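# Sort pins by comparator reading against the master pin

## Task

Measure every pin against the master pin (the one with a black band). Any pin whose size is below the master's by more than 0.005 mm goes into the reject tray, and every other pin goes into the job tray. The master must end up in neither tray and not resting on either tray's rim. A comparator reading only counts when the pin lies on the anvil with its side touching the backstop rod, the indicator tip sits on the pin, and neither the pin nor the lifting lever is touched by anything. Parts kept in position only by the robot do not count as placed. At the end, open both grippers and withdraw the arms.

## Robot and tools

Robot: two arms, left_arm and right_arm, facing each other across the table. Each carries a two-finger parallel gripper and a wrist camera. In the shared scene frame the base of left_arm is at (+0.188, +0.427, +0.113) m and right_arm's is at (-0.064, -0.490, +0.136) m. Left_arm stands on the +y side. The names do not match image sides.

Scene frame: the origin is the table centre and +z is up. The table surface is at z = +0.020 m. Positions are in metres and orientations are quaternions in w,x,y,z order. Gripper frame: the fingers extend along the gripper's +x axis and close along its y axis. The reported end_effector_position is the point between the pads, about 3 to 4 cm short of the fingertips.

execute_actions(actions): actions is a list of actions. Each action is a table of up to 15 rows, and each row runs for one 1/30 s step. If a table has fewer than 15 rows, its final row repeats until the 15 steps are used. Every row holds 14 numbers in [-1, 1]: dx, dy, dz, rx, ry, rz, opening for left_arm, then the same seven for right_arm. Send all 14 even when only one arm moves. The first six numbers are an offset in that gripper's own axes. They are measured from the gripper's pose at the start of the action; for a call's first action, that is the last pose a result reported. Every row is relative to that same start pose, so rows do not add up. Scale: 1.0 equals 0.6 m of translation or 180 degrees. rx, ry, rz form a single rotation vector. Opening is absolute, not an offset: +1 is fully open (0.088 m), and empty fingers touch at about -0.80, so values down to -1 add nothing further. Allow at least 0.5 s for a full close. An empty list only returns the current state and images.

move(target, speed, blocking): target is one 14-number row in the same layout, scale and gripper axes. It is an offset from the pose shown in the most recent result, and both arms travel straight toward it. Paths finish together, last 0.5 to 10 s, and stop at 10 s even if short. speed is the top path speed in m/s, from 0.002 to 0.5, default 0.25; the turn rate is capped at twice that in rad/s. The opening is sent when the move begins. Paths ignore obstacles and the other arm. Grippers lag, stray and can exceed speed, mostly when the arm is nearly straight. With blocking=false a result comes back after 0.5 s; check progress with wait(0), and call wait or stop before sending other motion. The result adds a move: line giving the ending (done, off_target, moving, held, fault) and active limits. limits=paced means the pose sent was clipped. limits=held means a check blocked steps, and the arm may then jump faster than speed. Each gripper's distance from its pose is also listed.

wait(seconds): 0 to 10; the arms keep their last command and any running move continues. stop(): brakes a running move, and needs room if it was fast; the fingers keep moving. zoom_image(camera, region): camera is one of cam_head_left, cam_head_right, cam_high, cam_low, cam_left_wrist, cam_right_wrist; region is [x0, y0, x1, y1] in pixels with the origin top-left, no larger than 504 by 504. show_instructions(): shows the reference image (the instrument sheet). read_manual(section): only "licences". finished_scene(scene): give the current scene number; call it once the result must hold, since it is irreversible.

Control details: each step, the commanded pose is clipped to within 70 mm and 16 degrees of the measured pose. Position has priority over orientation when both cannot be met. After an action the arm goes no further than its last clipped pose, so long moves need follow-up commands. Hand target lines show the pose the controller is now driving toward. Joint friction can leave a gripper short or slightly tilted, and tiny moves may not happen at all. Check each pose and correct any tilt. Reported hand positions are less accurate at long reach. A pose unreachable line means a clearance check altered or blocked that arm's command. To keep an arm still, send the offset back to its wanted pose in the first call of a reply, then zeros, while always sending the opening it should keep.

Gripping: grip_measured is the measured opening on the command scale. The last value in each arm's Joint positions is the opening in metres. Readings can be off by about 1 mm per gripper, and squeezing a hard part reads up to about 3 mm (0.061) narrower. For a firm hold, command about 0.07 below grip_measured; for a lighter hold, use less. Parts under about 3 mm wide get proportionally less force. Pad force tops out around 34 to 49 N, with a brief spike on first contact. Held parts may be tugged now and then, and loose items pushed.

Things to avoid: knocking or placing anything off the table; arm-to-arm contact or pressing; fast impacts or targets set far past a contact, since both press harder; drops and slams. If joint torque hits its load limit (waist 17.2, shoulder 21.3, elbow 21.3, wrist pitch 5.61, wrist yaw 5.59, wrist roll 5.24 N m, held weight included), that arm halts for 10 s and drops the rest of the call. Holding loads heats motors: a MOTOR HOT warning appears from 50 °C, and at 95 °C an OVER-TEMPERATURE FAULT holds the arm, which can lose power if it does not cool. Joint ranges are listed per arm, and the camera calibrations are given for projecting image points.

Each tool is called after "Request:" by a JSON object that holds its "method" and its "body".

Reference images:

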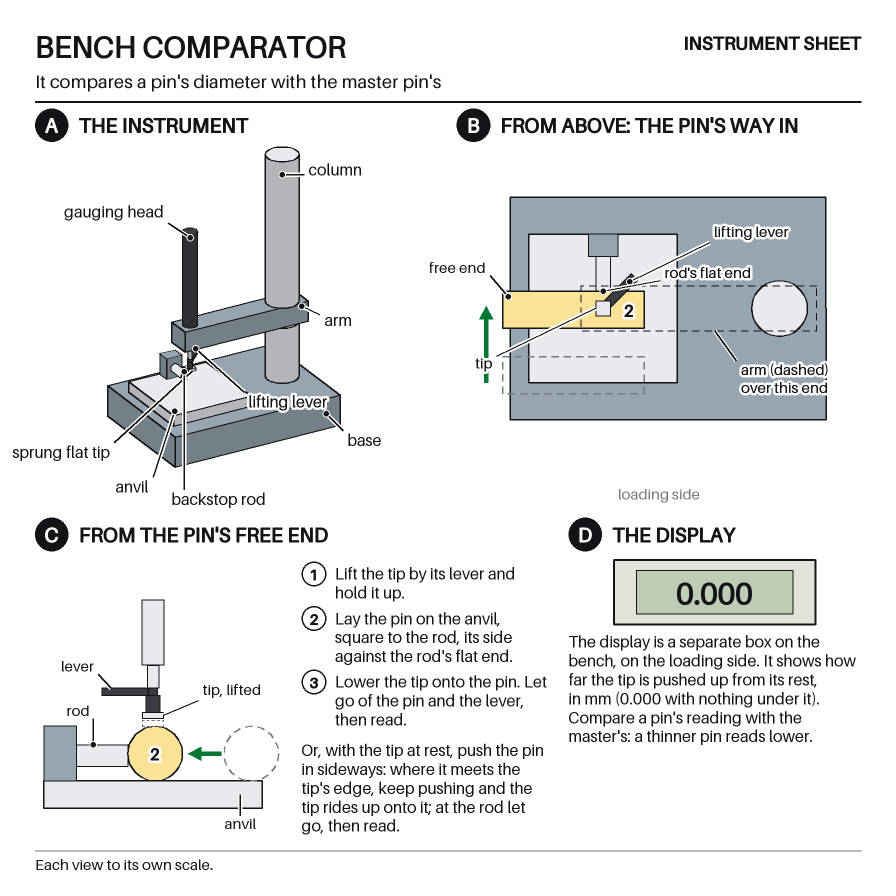

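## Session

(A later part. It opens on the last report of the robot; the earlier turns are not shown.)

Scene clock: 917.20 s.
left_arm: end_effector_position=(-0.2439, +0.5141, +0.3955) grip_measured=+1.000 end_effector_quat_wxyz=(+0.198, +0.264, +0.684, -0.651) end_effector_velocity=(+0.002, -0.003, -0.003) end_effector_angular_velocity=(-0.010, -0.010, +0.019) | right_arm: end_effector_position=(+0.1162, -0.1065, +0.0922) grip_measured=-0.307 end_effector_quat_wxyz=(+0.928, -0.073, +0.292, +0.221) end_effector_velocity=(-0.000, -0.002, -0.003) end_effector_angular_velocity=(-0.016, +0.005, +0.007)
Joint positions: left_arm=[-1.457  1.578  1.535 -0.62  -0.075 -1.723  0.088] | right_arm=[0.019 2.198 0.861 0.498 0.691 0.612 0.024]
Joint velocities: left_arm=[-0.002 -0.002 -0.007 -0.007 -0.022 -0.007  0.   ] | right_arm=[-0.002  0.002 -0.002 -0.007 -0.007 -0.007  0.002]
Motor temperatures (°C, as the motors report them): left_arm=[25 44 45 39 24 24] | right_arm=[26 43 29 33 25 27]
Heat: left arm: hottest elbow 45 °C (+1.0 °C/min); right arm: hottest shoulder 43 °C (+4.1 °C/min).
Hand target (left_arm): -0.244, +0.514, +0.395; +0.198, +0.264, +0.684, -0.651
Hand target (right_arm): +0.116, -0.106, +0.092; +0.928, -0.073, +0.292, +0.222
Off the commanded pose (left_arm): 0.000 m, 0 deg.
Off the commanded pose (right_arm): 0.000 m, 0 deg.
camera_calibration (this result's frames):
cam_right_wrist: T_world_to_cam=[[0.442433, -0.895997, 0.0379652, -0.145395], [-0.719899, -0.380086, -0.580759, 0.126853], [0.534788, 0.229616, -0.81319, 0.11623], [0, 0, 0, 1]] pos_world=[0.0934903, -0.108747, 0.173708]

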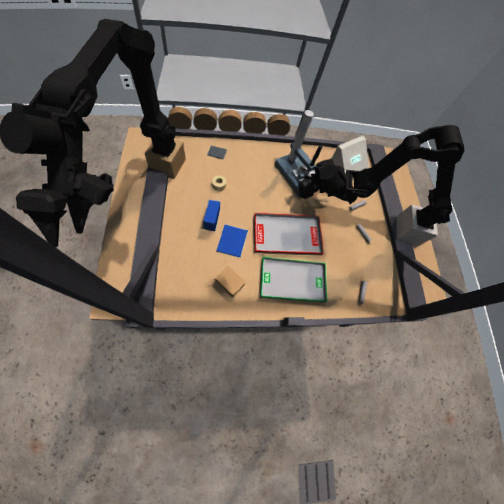

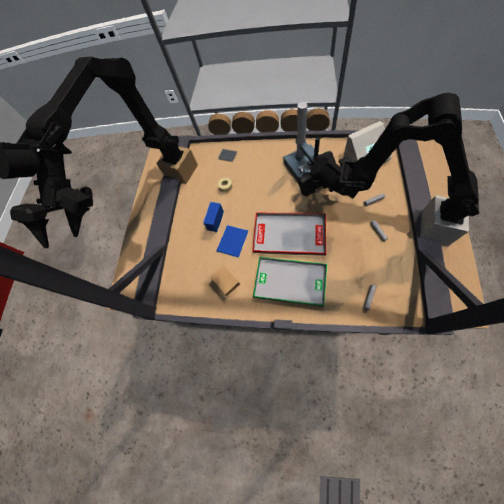

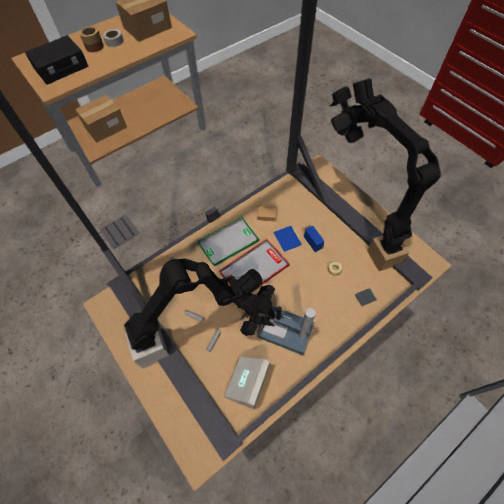

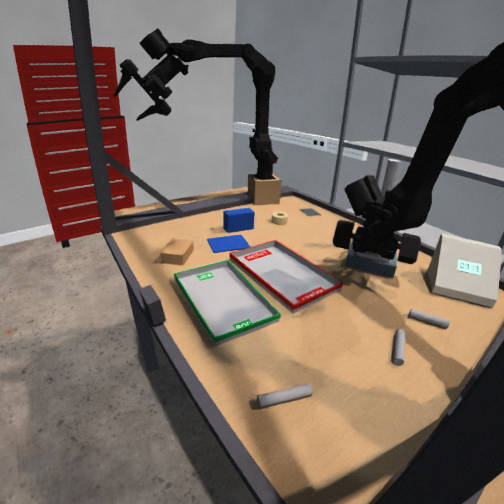

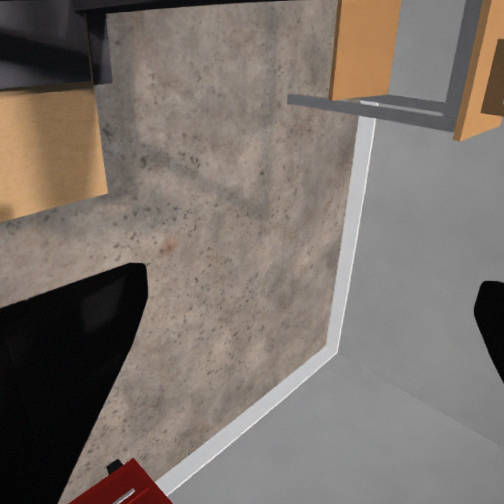

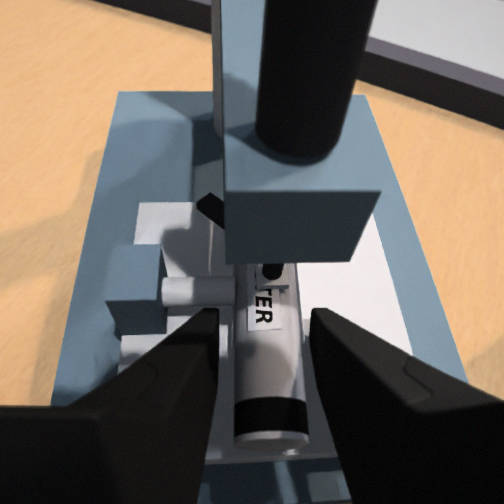

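Request:
{"method": "execute_actions", "body": {"actions": [[[0,0,0,0,0,0,1, 0,-0.002,0,0,0,0,-0.75]]]}}

Request:
{"method": "move", "body": {"target": [0,0,0,0,0,0,1, 0,-0.064,0,0,0,0,-0.75], "speed": 0.04}}

Scene clock: 1037.70 s.
left_arm: end_effector_position=(-0.2439, +0.5141, +0.3955) grip_measured=+1.000 end_effector_quat_wxyz=(+0.198, +0.264, +0.684, -0.651) end_effector_velocity=(+0.001, -0.003, -0.001) end_effector_angular_velocity=(-0.009, -0.005, +0.019) | right_arm: end_effector_position=(+0.1165, -0.1067, +0.0924) grip_measured=-0.509 end_effector_quat_wxyz=(+0.928, -0.072, +0.291, +0.221) end_effector_velocity=(+0.002, -0.001, +0.001) end_effector_angular_velocity=(+0.004, +0.009, -0.007)
Joint positions: left_arm=[-1.457  1.578  1.535 -0.62  -0.075 -1.723  0.088] | right_arm=[0.019 2.198 0.861 0.498 0.693 0.612 0.014]
Joint velocities: left_arm=[-0.002 -0.002 -0.002 -0.007 -0.022 -0.007  0.   ] | right_arm=[-0.007 -0.007 -0.002 -0.007 -0.007  0.007 -0.   ]
Motor temperatures (°C, as the motors report them): left_arm=[25 45 45 40 24 24] | right_arm=[26 47 29 33 25 27]
Heat: left arm: hottest shoulder 45 °C (+0.0 °C/min); right arm: hottest shoulder 47 °C (+2.0 °C/min).
Hand target (left_arm): -0.244, +0.514, +0.395; +0.198, +0.264, +0.684, -0.651
Hand target (right_arm): +0.117, -0.108, +0.092; +0.928, -0.073, +0.292, +0.221
Off the commanded pose (left_arm): 0.000 m, 0 deg.
Off the commanded pose (right_arm): 0.001 m, 0 deg.
camera_calibration (this result's frames):
cam_right_wrist: T_world_to_cam=[[0.441133, -0.896621, 0.0383716, -0.145626], [-0.719738, -0.379, -0.581667, 0.12729], [0.536078, 0.228975, -0.812522, 0.115946], [0, 0, 0, 1]] pos_world=[0.0936995, -0.108877, 0.173837]

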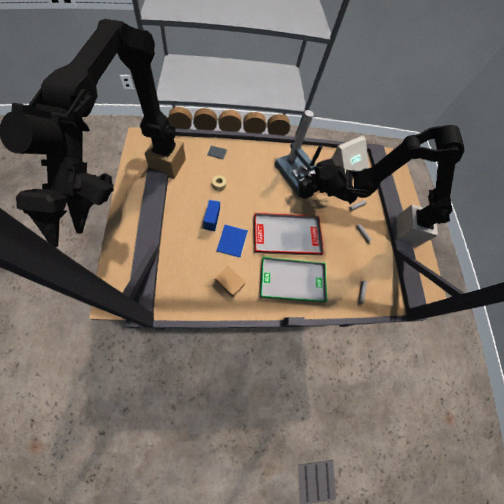

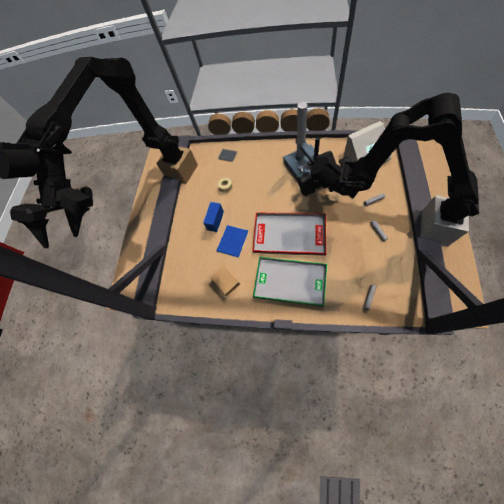

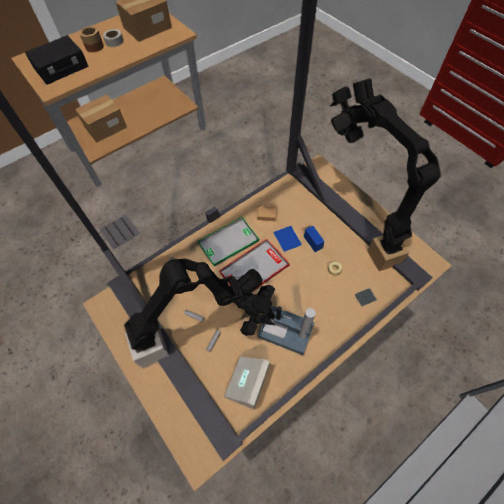

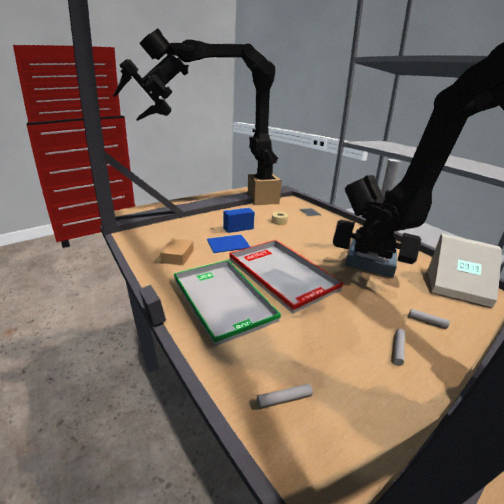

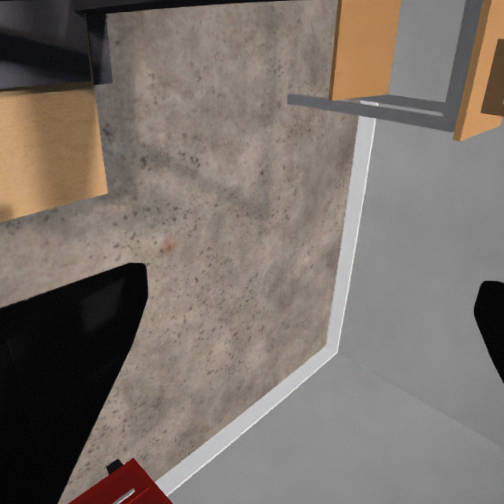

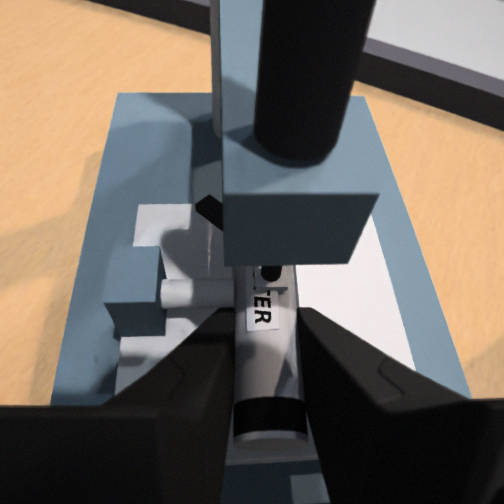

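Scene clock: 1038.97 s.
left_arm: end_effector_position=(-0.2439, +0.5141, +0.3955) grip_measured=+1.000 end_effector_quat_wxyz=(+0.198, +0.264, +0.684, -0.651) end_effector_velocity=(+0.002, +0.002, -0.001) end_effector_angular_velocity=(+0.008, -0.009, -0.004) | right_arm: end_effector_position=(+0.1321, -0.1370, +0.0904) grip_measured=-0.509 end_effector_quat_wxyz=(+0.927, -0.070, +0.292, +0.222) end_effector_velocity=(-0.001, -0.004, -0.002) end_effector_angular_velocity=(-0.013, +0.016, +0.012)
Joint positions: left_arm=[-1.457  1.578  1.535 -0.62  -0.075 -1.723  0.088] | right_arm=[-0.053  2.162  0.735  0.631  0.639  0.547  0.014]
Joint velocities: left_arm=[-0.002 -0.002 -0.002 -0.007  0.007 -0.007  0.   ] | right_arm=[-0.007 -0.007 -0.012 -0.007 -0.022 -0.007 -0.   ]
Motor temperatures (°C, as the motors report them): left_arm=[25 45 45 40 24 24] | right_arm=[26 47 29 33 25 27]
Heat: left arm: hottest shoulder 45 °C (+0.0 °C/min); right arm: hottest shoulder 47 °C (+2.0 °C/min).
Hand target (left_arm): -0.244, +0.514, +0.395; +0.198, +0.264, +0.684, -0.651
Hand target (right_arm): +0.134, -0.141, +0.092; +0.928, -0.072, +0.292, +0.221
Off the commanded pose (left_arm): 0.000 m, 0 deg.
Off the commanded pose (right_arm): 0.005 m, 0 deg.
move: done
camera_calibration (this result's frames):
cam_right_wrist: T_world_to_cam=[[0.442838, -0.896, 0.0328391, -0.17929], [-0.720964, -0.377624, -0.581043, 0.126188], [0.533016, 0.233632, -0.81321, 0.114065], [0, 0, 0, 1]] pos_world=[0.109575, -0.139642, 0.171967]

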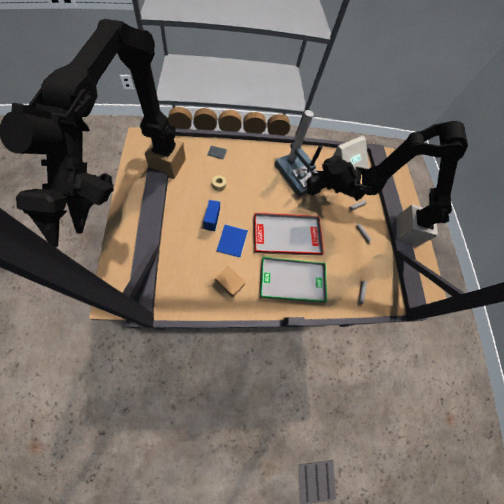

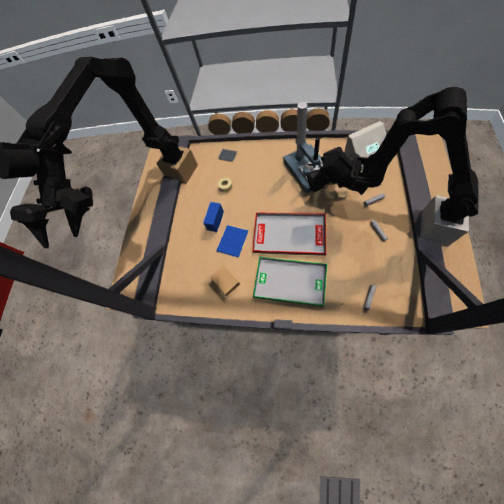

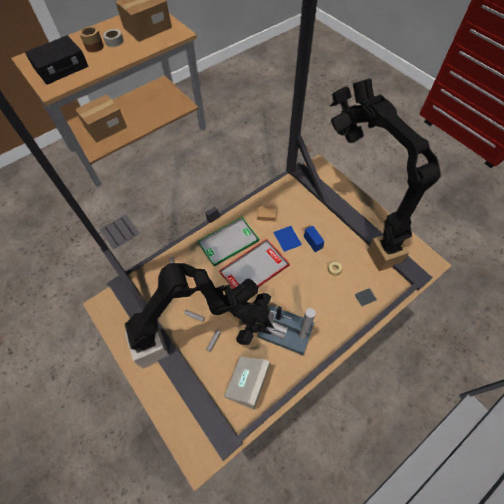

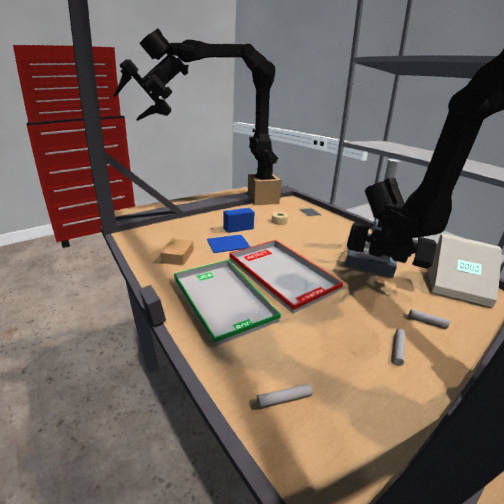

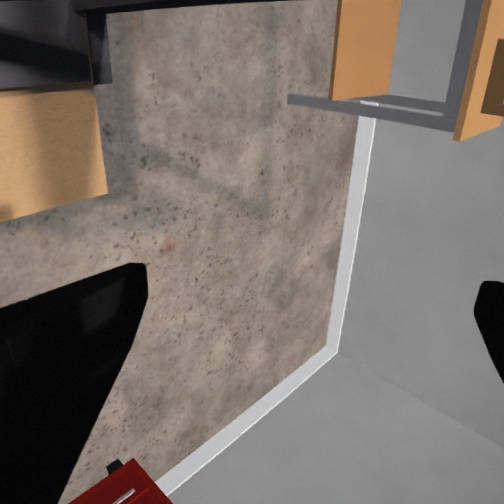

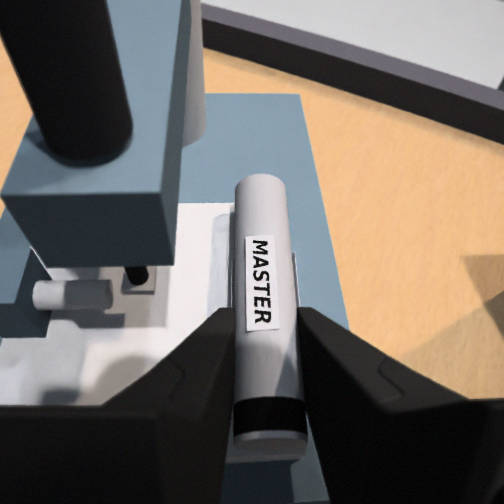

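Request:
{"method": "move", "body": {"target": [0,0,0,0,0,0,1, -0.186,-0.039,-0.098,0,0,0,-0.75], "speed": 0.15}}

Request:
{"method": "move", "body": {"target": [0,0,0,0,0,0,1, 0.050,0,-0.072,0,0,0,-0.75], "speed": 0.08}}

Scene clock: 1058.20 s.
left_arm: end_effector_position=(-0.2439, +0.5141, +0.3955) grip_measured=+1.000 end_effector_quat_wxyz=(+0.198, +0.264, +0.684, -0.651) end_effector_velocity=(+0.002, +0.002, -0.001) end_effector_angular_velocity=(+0.008, -0.009, -0.004) | right_arm: end_effector_position=(+0.0324, -0.2154, +0.1018) grip_measured=-0.509 end_effector_quat_wxyz=(+0.926, -0.079, +0.294, +0.222) end_effector_velocity=(-0.001, -0.003, -0.001) end_effector_angular_velocity=(-0.022, +0.008, +0.002)
Joint positions: left_arm=[-1.457  1.578  1.535 -0.62  -0.075 -1.723  0.088] | right_arm=[0.289 1.915 0.417 0.435 0.845 0.912 0.014]
Joint velocities: left_arm=[-0.002 -0.002 -0.002 -0.007  0.007 -0.007  0.   ] | right_arm=[ 0.002 -0.007  0.002 -0.037 -0.007  0.007 -0.   ]
Motor temperatures (°C, as the motors report them): left_arm=[25 45 46 40 24 24] | right_arm=[26 48 28 33 25 27]
Heat: left arm: hottest elbow 46 °C (+1.0 °C/min); right arm: hottest shoulder 48 °C (+2.0 °C/min).
Hand target (left_arm): -0.244, +0.514, +0.395; +0.198, +0.264, +0.684, -0.651
Hand target (right_arm): +0.032, -0.215, +0.106; +0.928, -0.070, +0.291, +0.223
Off the commanded pose (left_arm): 0.000 m, 0 deg.
Off the commanded pose (right_arm): 0.005 m, 1 deg.
move: done
camera_calibration (this result's frames):
cam_right_wrist: T_world_to_cam=[[0.447539, -0.892939, 0.0486683, -0.206867], [-0.718889, -0.391607, -0.574319, 0.0275445], [0.531891, 0.222043, -0.817183, 0.192709], [0, 0, 0, 1]] pos_world=[0.00988225, -0.216723, 0.183366]

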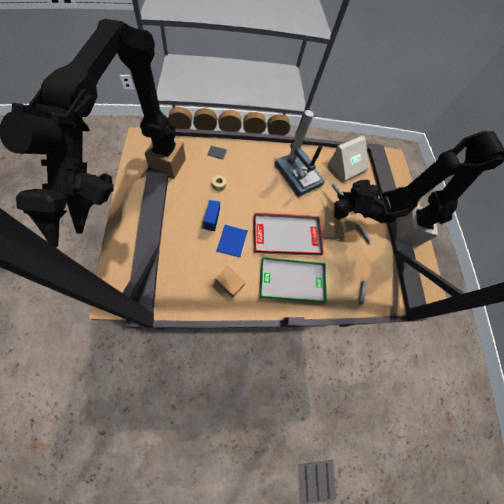

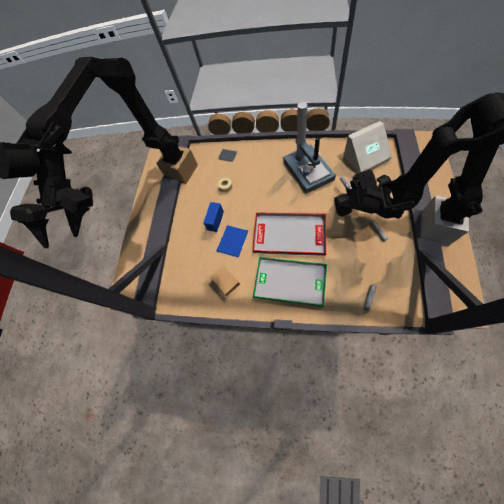

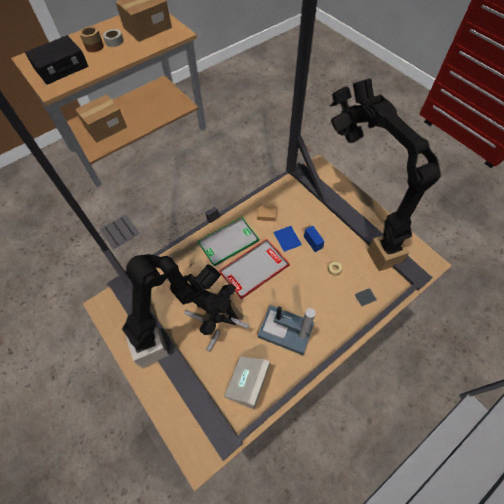

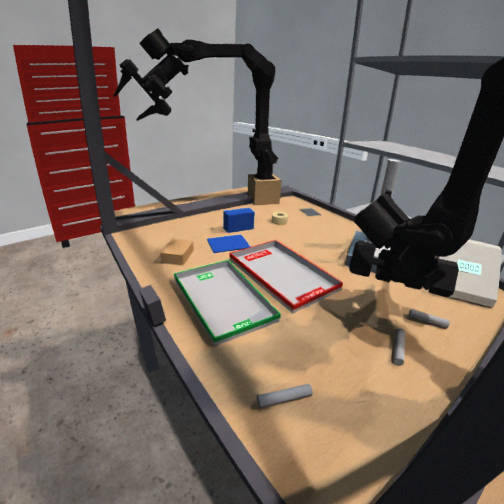

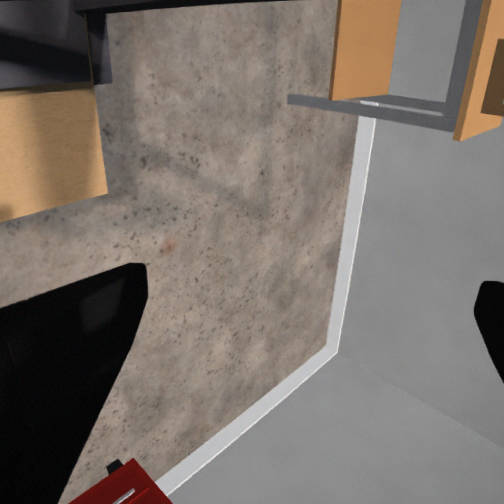

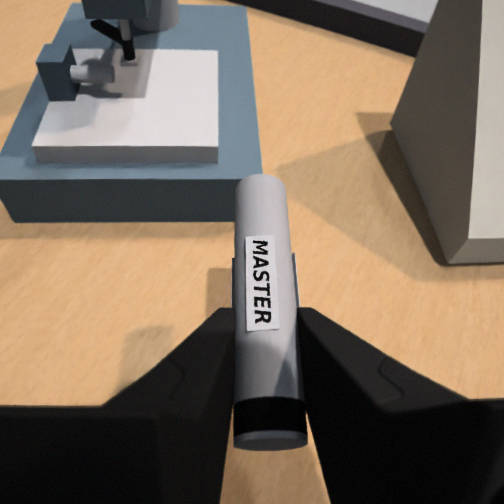

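Scene clock: 1059.27 s.
left_arm: end_effector_position=(-0.2439, +0.5141, +0.3955) grip_measured=+1.000 end_effector_quat_wxyz=(+0.198, +0.264, +0.684, -0.651) end_effector_velocity=(-0.001, +0.002, -0.001) end_effector_angular_velocity=(+0.034, -0.002, +0.014) | right_arm: end_effector_position=(+0.0323, -0.2182, +0.0505) grip_measured=-0.509 end_effector_quat_wxyz=(+0.926, -0.081, +0.295, +0.222) end_effector_velocity=(+0.003, +0.001, -0.000) end_effector_angular_velocity=(+0.007, -0.008, -0.007)
Joint positions: left_arm=[-1.457  1.578  1.535 -0.62  -0.075 -1.723  0.088] | right_arm=[0.289 2.222 0.429 0.724 0.843 0.912 0.014]
Joint velocities: left_arm=[-0.002  0.002 -0.002  0.007  0.007 -0.037  0.   ] | right_arm=[-0.007  0.012  0.002  0.022  0.007 -0.007 -0.   ]
Motor temperatures (°C, as the motors report them): left_arm=[25 45 46 40 24 24] | right_arm=[26 48 28 33 25 27]
Heat: left arm: hottest elbow 46 °C (+1.0 °C/min); right arm: hottest shoulder 48 °C (+2.0 °C/min).
Hand target (left_arm): -0.244, +0.514, +0.395; +0.198, +0.264, +0.684, -0.651
Hand target (right_arm): +0.032, -0.217, +0.049; +0.926, -0.079, +0.294, +0.222
Off the commanded pose (left_arm): 0.000 m, 0 deg.
Off the commanded pose (right_arm): 0.002 m, 0 deg.
move: done
camera_calibration (this result's frames):
cam_right_wrist: T_world_to_cam=[[0.448604, -0.892218, 0.0519814, -0.206796], [-0.719719, -0.39513, -0.570856, -0.00398024], [0.529868, 0.218676, -0.819403, 0.150892], [0, 0, 0, 1]] pos_world=[0.0099522, -0.219076, 0.132118]

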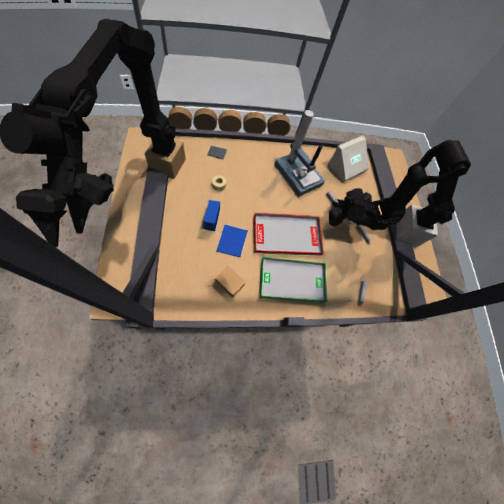

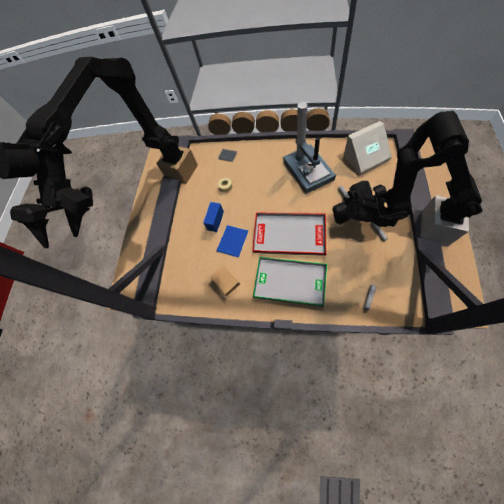

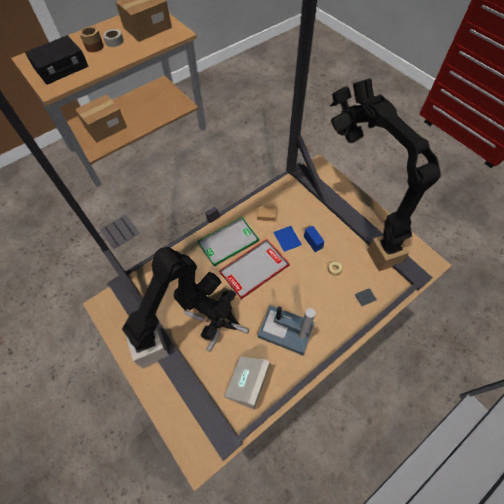

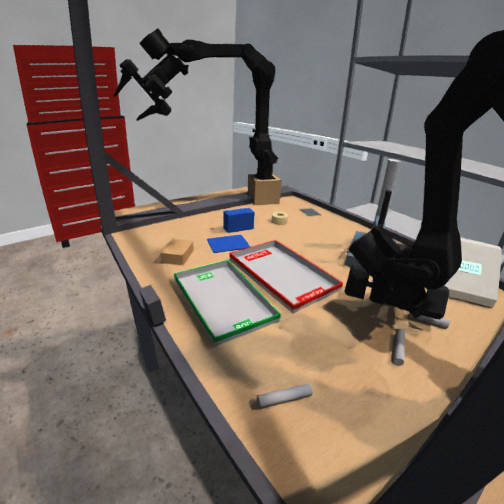

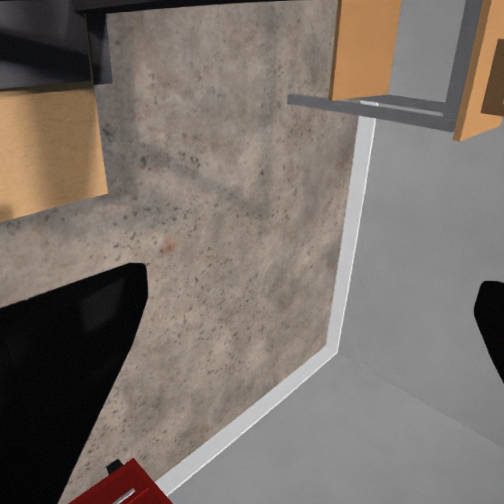

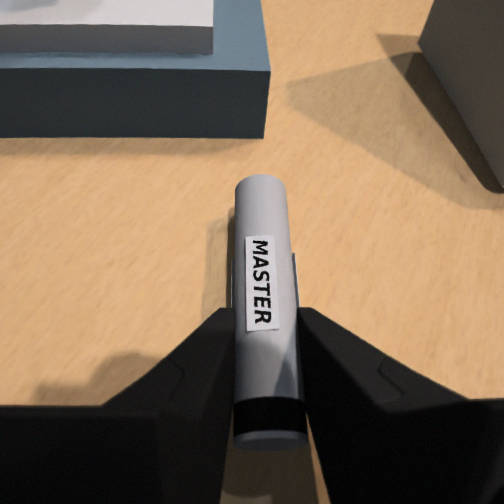

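Request:
{"method": "execute_actions", "body": {"actions": [[[0,0,0,0,0,0,1, 0.006,0,-0.009,0,0,0,-0.75]], [[0,0,0,0,0,0,1, 0,0,0,0,0,0,-0.2]]]}}

Scene clock: 1066.37 s.
left_arm: end_effector_position=(-0.2439, +0.5141, +0.3955) grip_measured=+1.000 end_effector_quat_wxyz=(+0.198, +0.264, +0.684, -0.651) end_effector_velocity=(-0.001, -0.002, +0.001) end_effector_angular_velocity=(+0.014, +0.006, +0.022) | right_arm: end_effector_position=(+0.0325, -0.2180, +0.0474) grip_measured=-0.208 end_effector_quat_wxyz=(+0.926, -0.078, +0.294, +0.222) end_effector_velocity=(+0.003, -0.003, +0.002) end_effector_angular_velocity=(-0.012, -0.022, -0.009)
Joint positions: left_arm=[-1.457  1.578  1.535 -0.62  -0.075 -1.723  0.088] | right_arm=[0.29  2.246 0.431 0.753 0.846 0.912 0.029]
Joint velocities: left_arm=[ 0.002 -0.002 -0.002  0.007 -0.007 -0.022  0.   ] | right_arm=[-0.002 -0.002 -0.002 -0.007  0.022 -0.007  0.003]
Motor temperatures (°C, as the motors report them): left_arm=[25 45 46 40 24 24] | right_arm=[26 46 28 34 25 27]
Heat: left arm: hottest elbow 46 °C (+1.0 °C/min); right arm: hottest shoulder 46 °C (+0.0 °C/min).
Hand target (left_arm): -0.244, +0.514, +0.395; +0.198, +0.264, +0.684, -0.651
Hand target (right_arm): +0.032, -0.218, +0.047; +0.926, -0.078, +0.294, +0.223
Off the commanded pose (left_arm): 0.000 m, 0 deg.
Off the commanded pose (right_arm): 0.000 m, 0 deg.
camera_calibration (this result's frames):
cam_right_wrist: T_world_to_cam=[[0.447511, -0.893038, 0.0470893, -0.206487], [-0.718838, -0.390543, -0.575107, -0.00438287], [0.531982, 0.223517, -0.816722, 0.149057], [0, 0, 0, 1]] pos_world=[0.00995871, -0.219429, 0.128941]

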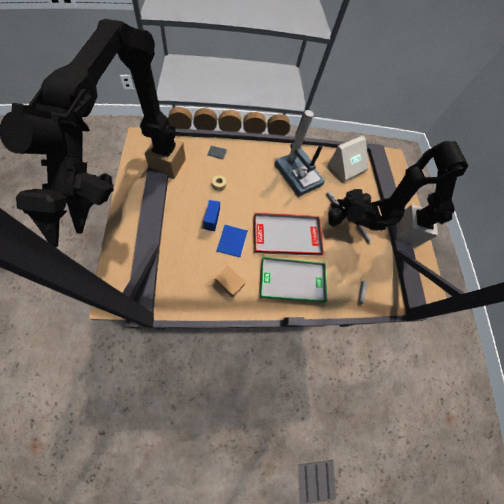

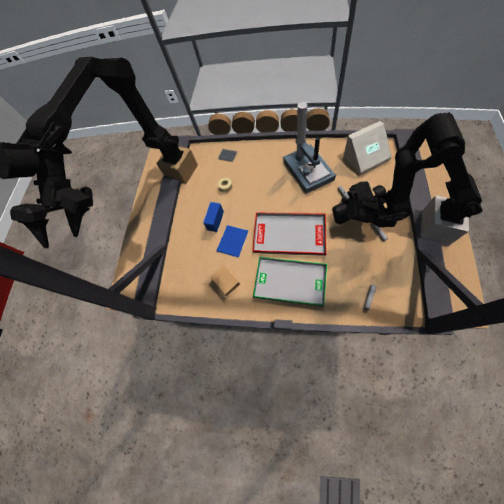

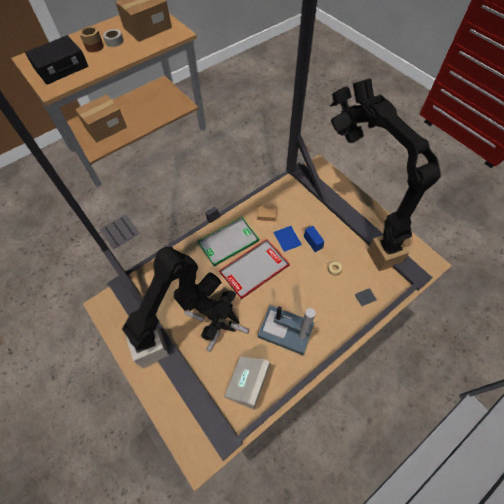

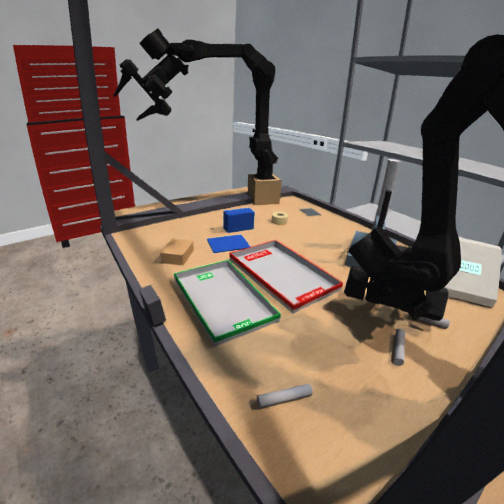

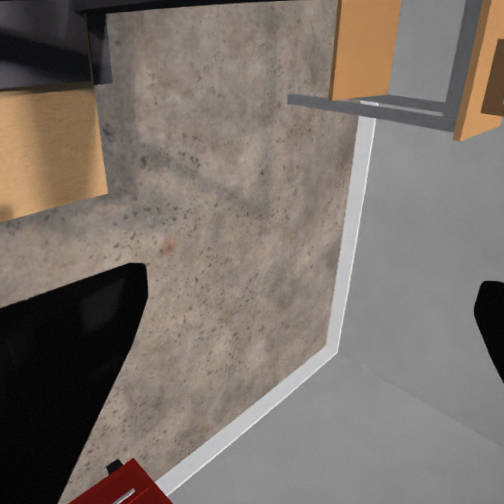

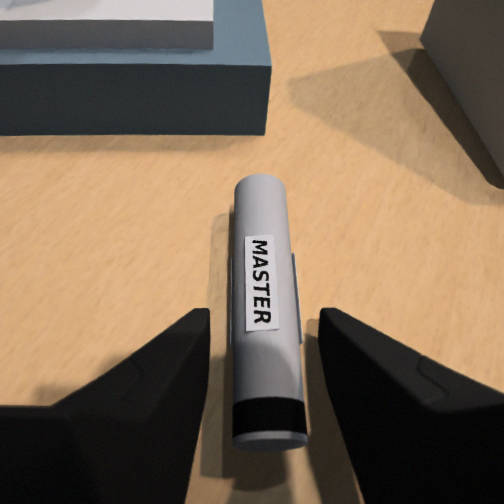

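Request:
{"method": "zoom_image", "body": {"camera": "cam_head_right", "region": [320,170,440,330]}}

Region (320, 170, 440, 330) of cam_head_right's 504x504 image, scaled by 3.150, with more detail than that image has; it fills the left 378 columns of this view, and the rest is white.

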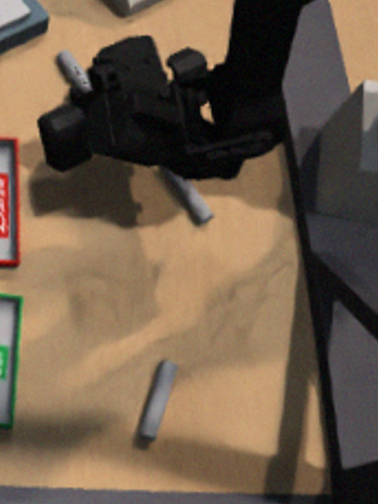

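Request:
{"method": "execute_actions", "body": {"actions": [[[0,0,0,0,0,0,1, -0.026,0,0.037,0,0,0,-0.15]]]}}

Request:
{"method": "move", "body": {"target": [0,0,0,0,0,0,1, -0.2325,-0.0487,-0.134,-0.0096,0,0.0137,-0.1], "speed": 0.2}}

Scene clock: 1157.10 s.
left_arm: end_effector_position=(-0.2439, +0.5141, +0.3955) grip_measured=+1.000 end_effector_quat_wxyz=(+0.198, +0.264, +0.684, -0.651) end_effector_velocity=(+0.004, -0.001, -0.004) end_effector_angular_velocity=(-0.015, -0.020, -0.001) | right_arm: end_effector_position=(+0.0324, -0.2185, +0.0708) grip_measured=-0.153 end_effector_quat_wxyz=(+0.926, -0.083, +0.295, +0.222) end_effector_velocity=(-0.001, -0.001, +0.001) end_effector_angular_velocity=(-0.019, +0.016, +0.012)
Joint positions: left_arm=[-1.457  1.578  1.535 -0.62  -0.075 -1.723  0.088] | right_arm=[0.29  2.097 0.413 0.614 0.845 0.911 0.032]
Joint velocities: left_arm=[-0.002 -0.002 -0.002 -0.022 -0.007  0.007  0.   ] | right_arm=[-0.002 -0.027 -0.002 -0.037 -0.022 -0.007  0.   ]
Motor temperatures (°C, as the motors report them): left_arm=[25 46 46 40 24 24] | right_arm=[26 41 27 31 25 27]
Heat: left arm: hottest shoulder 46 °C (+0.0 °C/min); right arm: hottest shoulder 41 °C (-2.0 °C/min).
Hand target (left_arm): -0.244, +0.514, +0.395; +0.198, +0.264, +0.684, -0.651
Hand target (right_arm): +0.032, -0.218, +0.074; +0.926, -0.078, +0.294, +0.223
Off the commanded pose (left_arm): 0.000 m, 0 deg.
Off the commanded pose (right_arm): 0.004 m, 1 deg.
camera_calibration (this result's frames):
cam_right_wrist: T_world_to_cam=[[0.448795, -0.891923, 0.0552808, -0.208359], [-0.718259, -0.396833, -0.571514, 0.00720429], [0.531684, 0.216787, -0.818728, 0.167041], [0, 0, 0, 1]] pos_world=[0.00987203, -0.219194, 0.152397]

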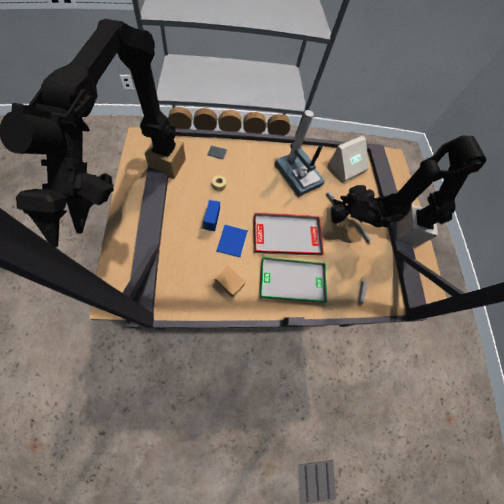

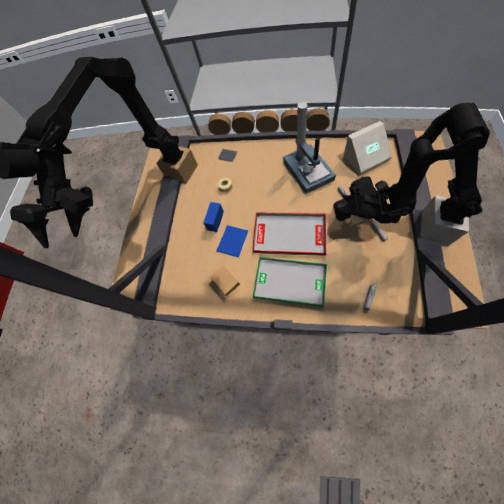

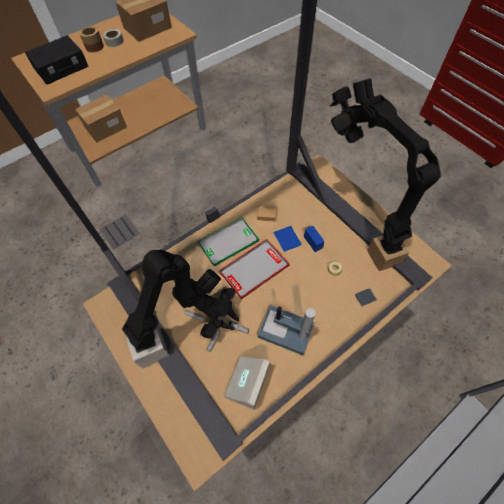

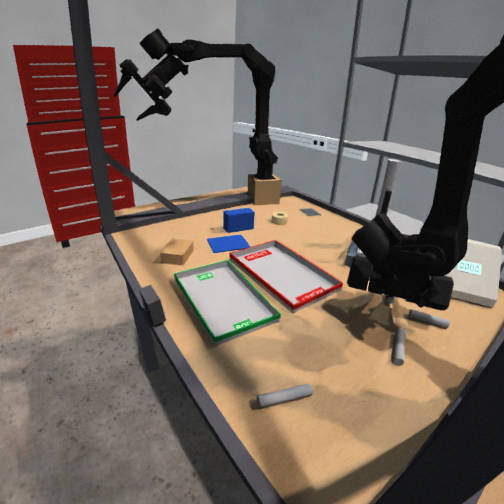

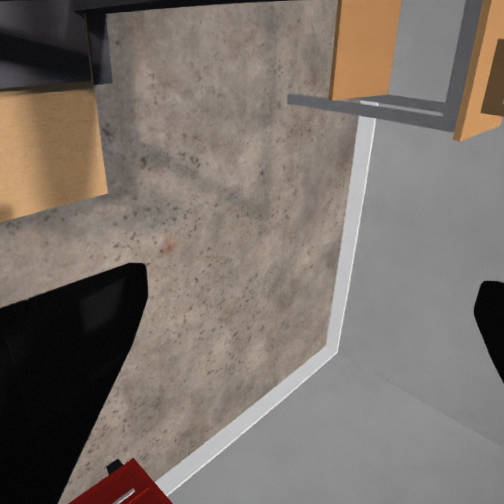

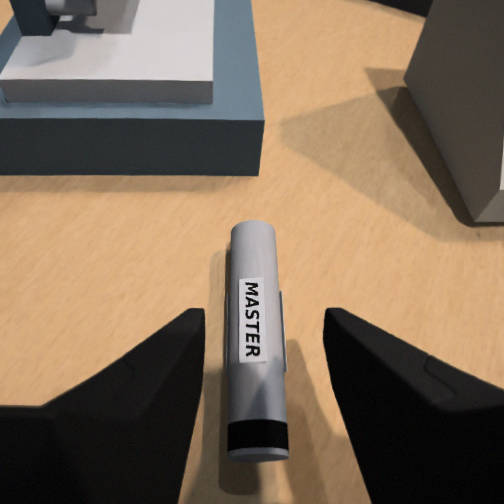

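Scene clock: 1158.33 s.
left_arm: end_effector_position=(-0.2439, +0.5141, +0.3955) grip_measured=+1.000 end_effector_quat_wxyz=(+0.198, +0.264, +0.684, -0.651) end_effector_velocity=(+0.001, -0.003, -0.001) end_effector_angular_velocity=(-0.009, -0.005, +0.019) | right_arm: end_effector_position=(-0.0879, -0.3113, +0.0858) grip_measured=-0.102 end_effector_quat_wxyz=(+0.907, -0.090, +0.303, +0.277) end_effector_velocity=(+0.000, -0.001, -0.002) end_effector_angular_velocity=(+0.001, +0.010, -0.009)
Joint positions: left_arm=[-1.457  1.578  1.535 -0.62  -0.075 -1.723  0.088] | right_arm=[ 1.069  1.961  0.415 -0.337  0.889  1.969  0.034]
Joint velocities: left_arm=[-0.002 -0.002 -0.002 -0.007 -0.022 -0.007  0.   ] | right_arm=[-0.002  0.002 -0.002  0.007 -0.007  0.007 -0.   ]
Motor temperatures (°C, as the motors report them): left_arm=[25 46 46 40 24 24] | right_arm=[26 41 27 31 25 27]
Heat: left arm: hottest shoulder 46 °C (+0.0 °C/min); right arm: hottest shoulder 41 °C (-2.0 °C/min).
Hand target (left_arm): -0.244, +0.514, +0.395; +0.198, +0.264, +0.684, -0.651
Hand target (right_arm): -0.086, -0.312, +0.086; +0.908, -0.092, +0.302, +0.275
Off the commanded pose (left_arm): 0.000 m, 0 deg.
Off the commanded pose (right_arm): 0.011 m, 4 deg.
move: held (right_arm); limits=held; held on 7 of 37 steps (right_arm), including the last (right_arm)
pose unreachable (right arm): on one or more control steps of this call, first in action 0 (counted from 0), this arm could not follow its commanded pose, so it was not sent that pose on those steps. On the call's last step it was still not sent that pose. It may still have moved: this result reports where it is.
cause: the commanded pose would bring two parts of the arm too close to each other (joints 1 (waist) to 6 (wrist roll) lie between them).
camera_calibration (this result's frames):
cam_right_wrist: T_world_to_cam=[[0.547491, -0.836328, 0.0284477, -0.209729], [-0.687742, -0.469067, -0.554064, -0.128758], [0.476723, 0.28378, -0.831988, 0.280548], [0, 0, 0, 1]] pos_world=[-0.107472, -0.315412, 0.168038]

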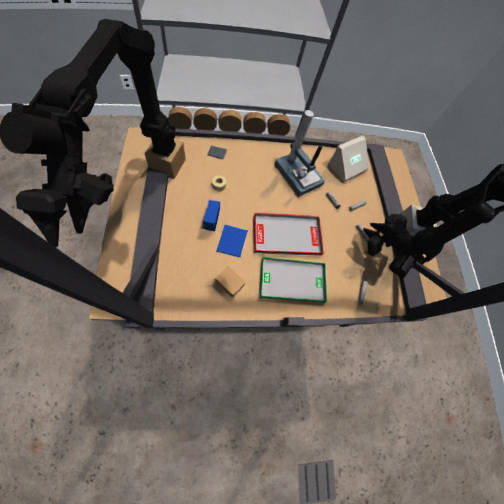

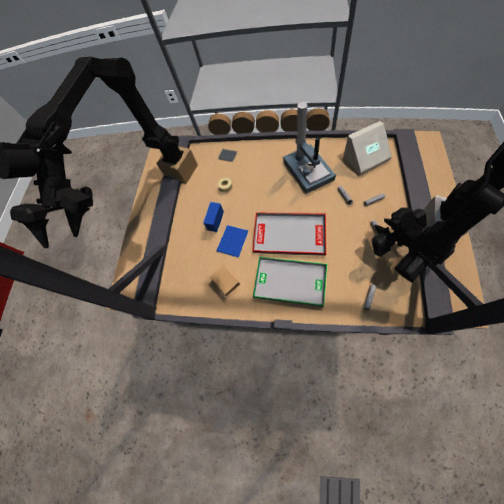

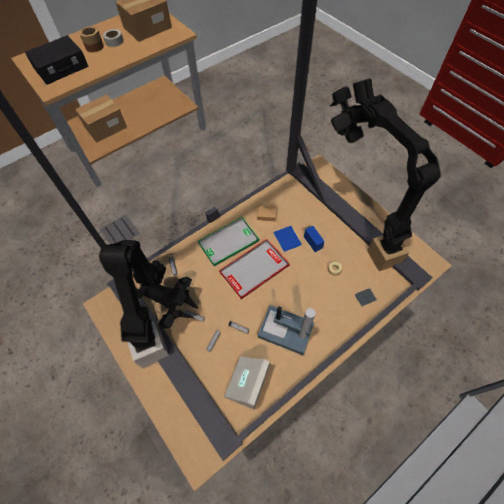

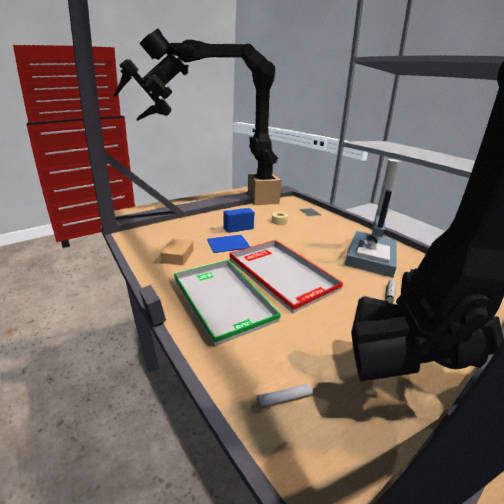

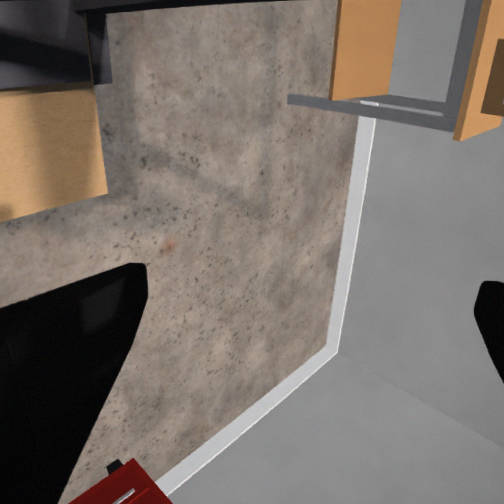

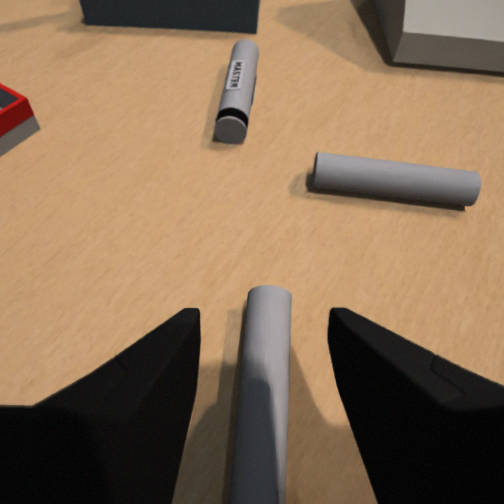

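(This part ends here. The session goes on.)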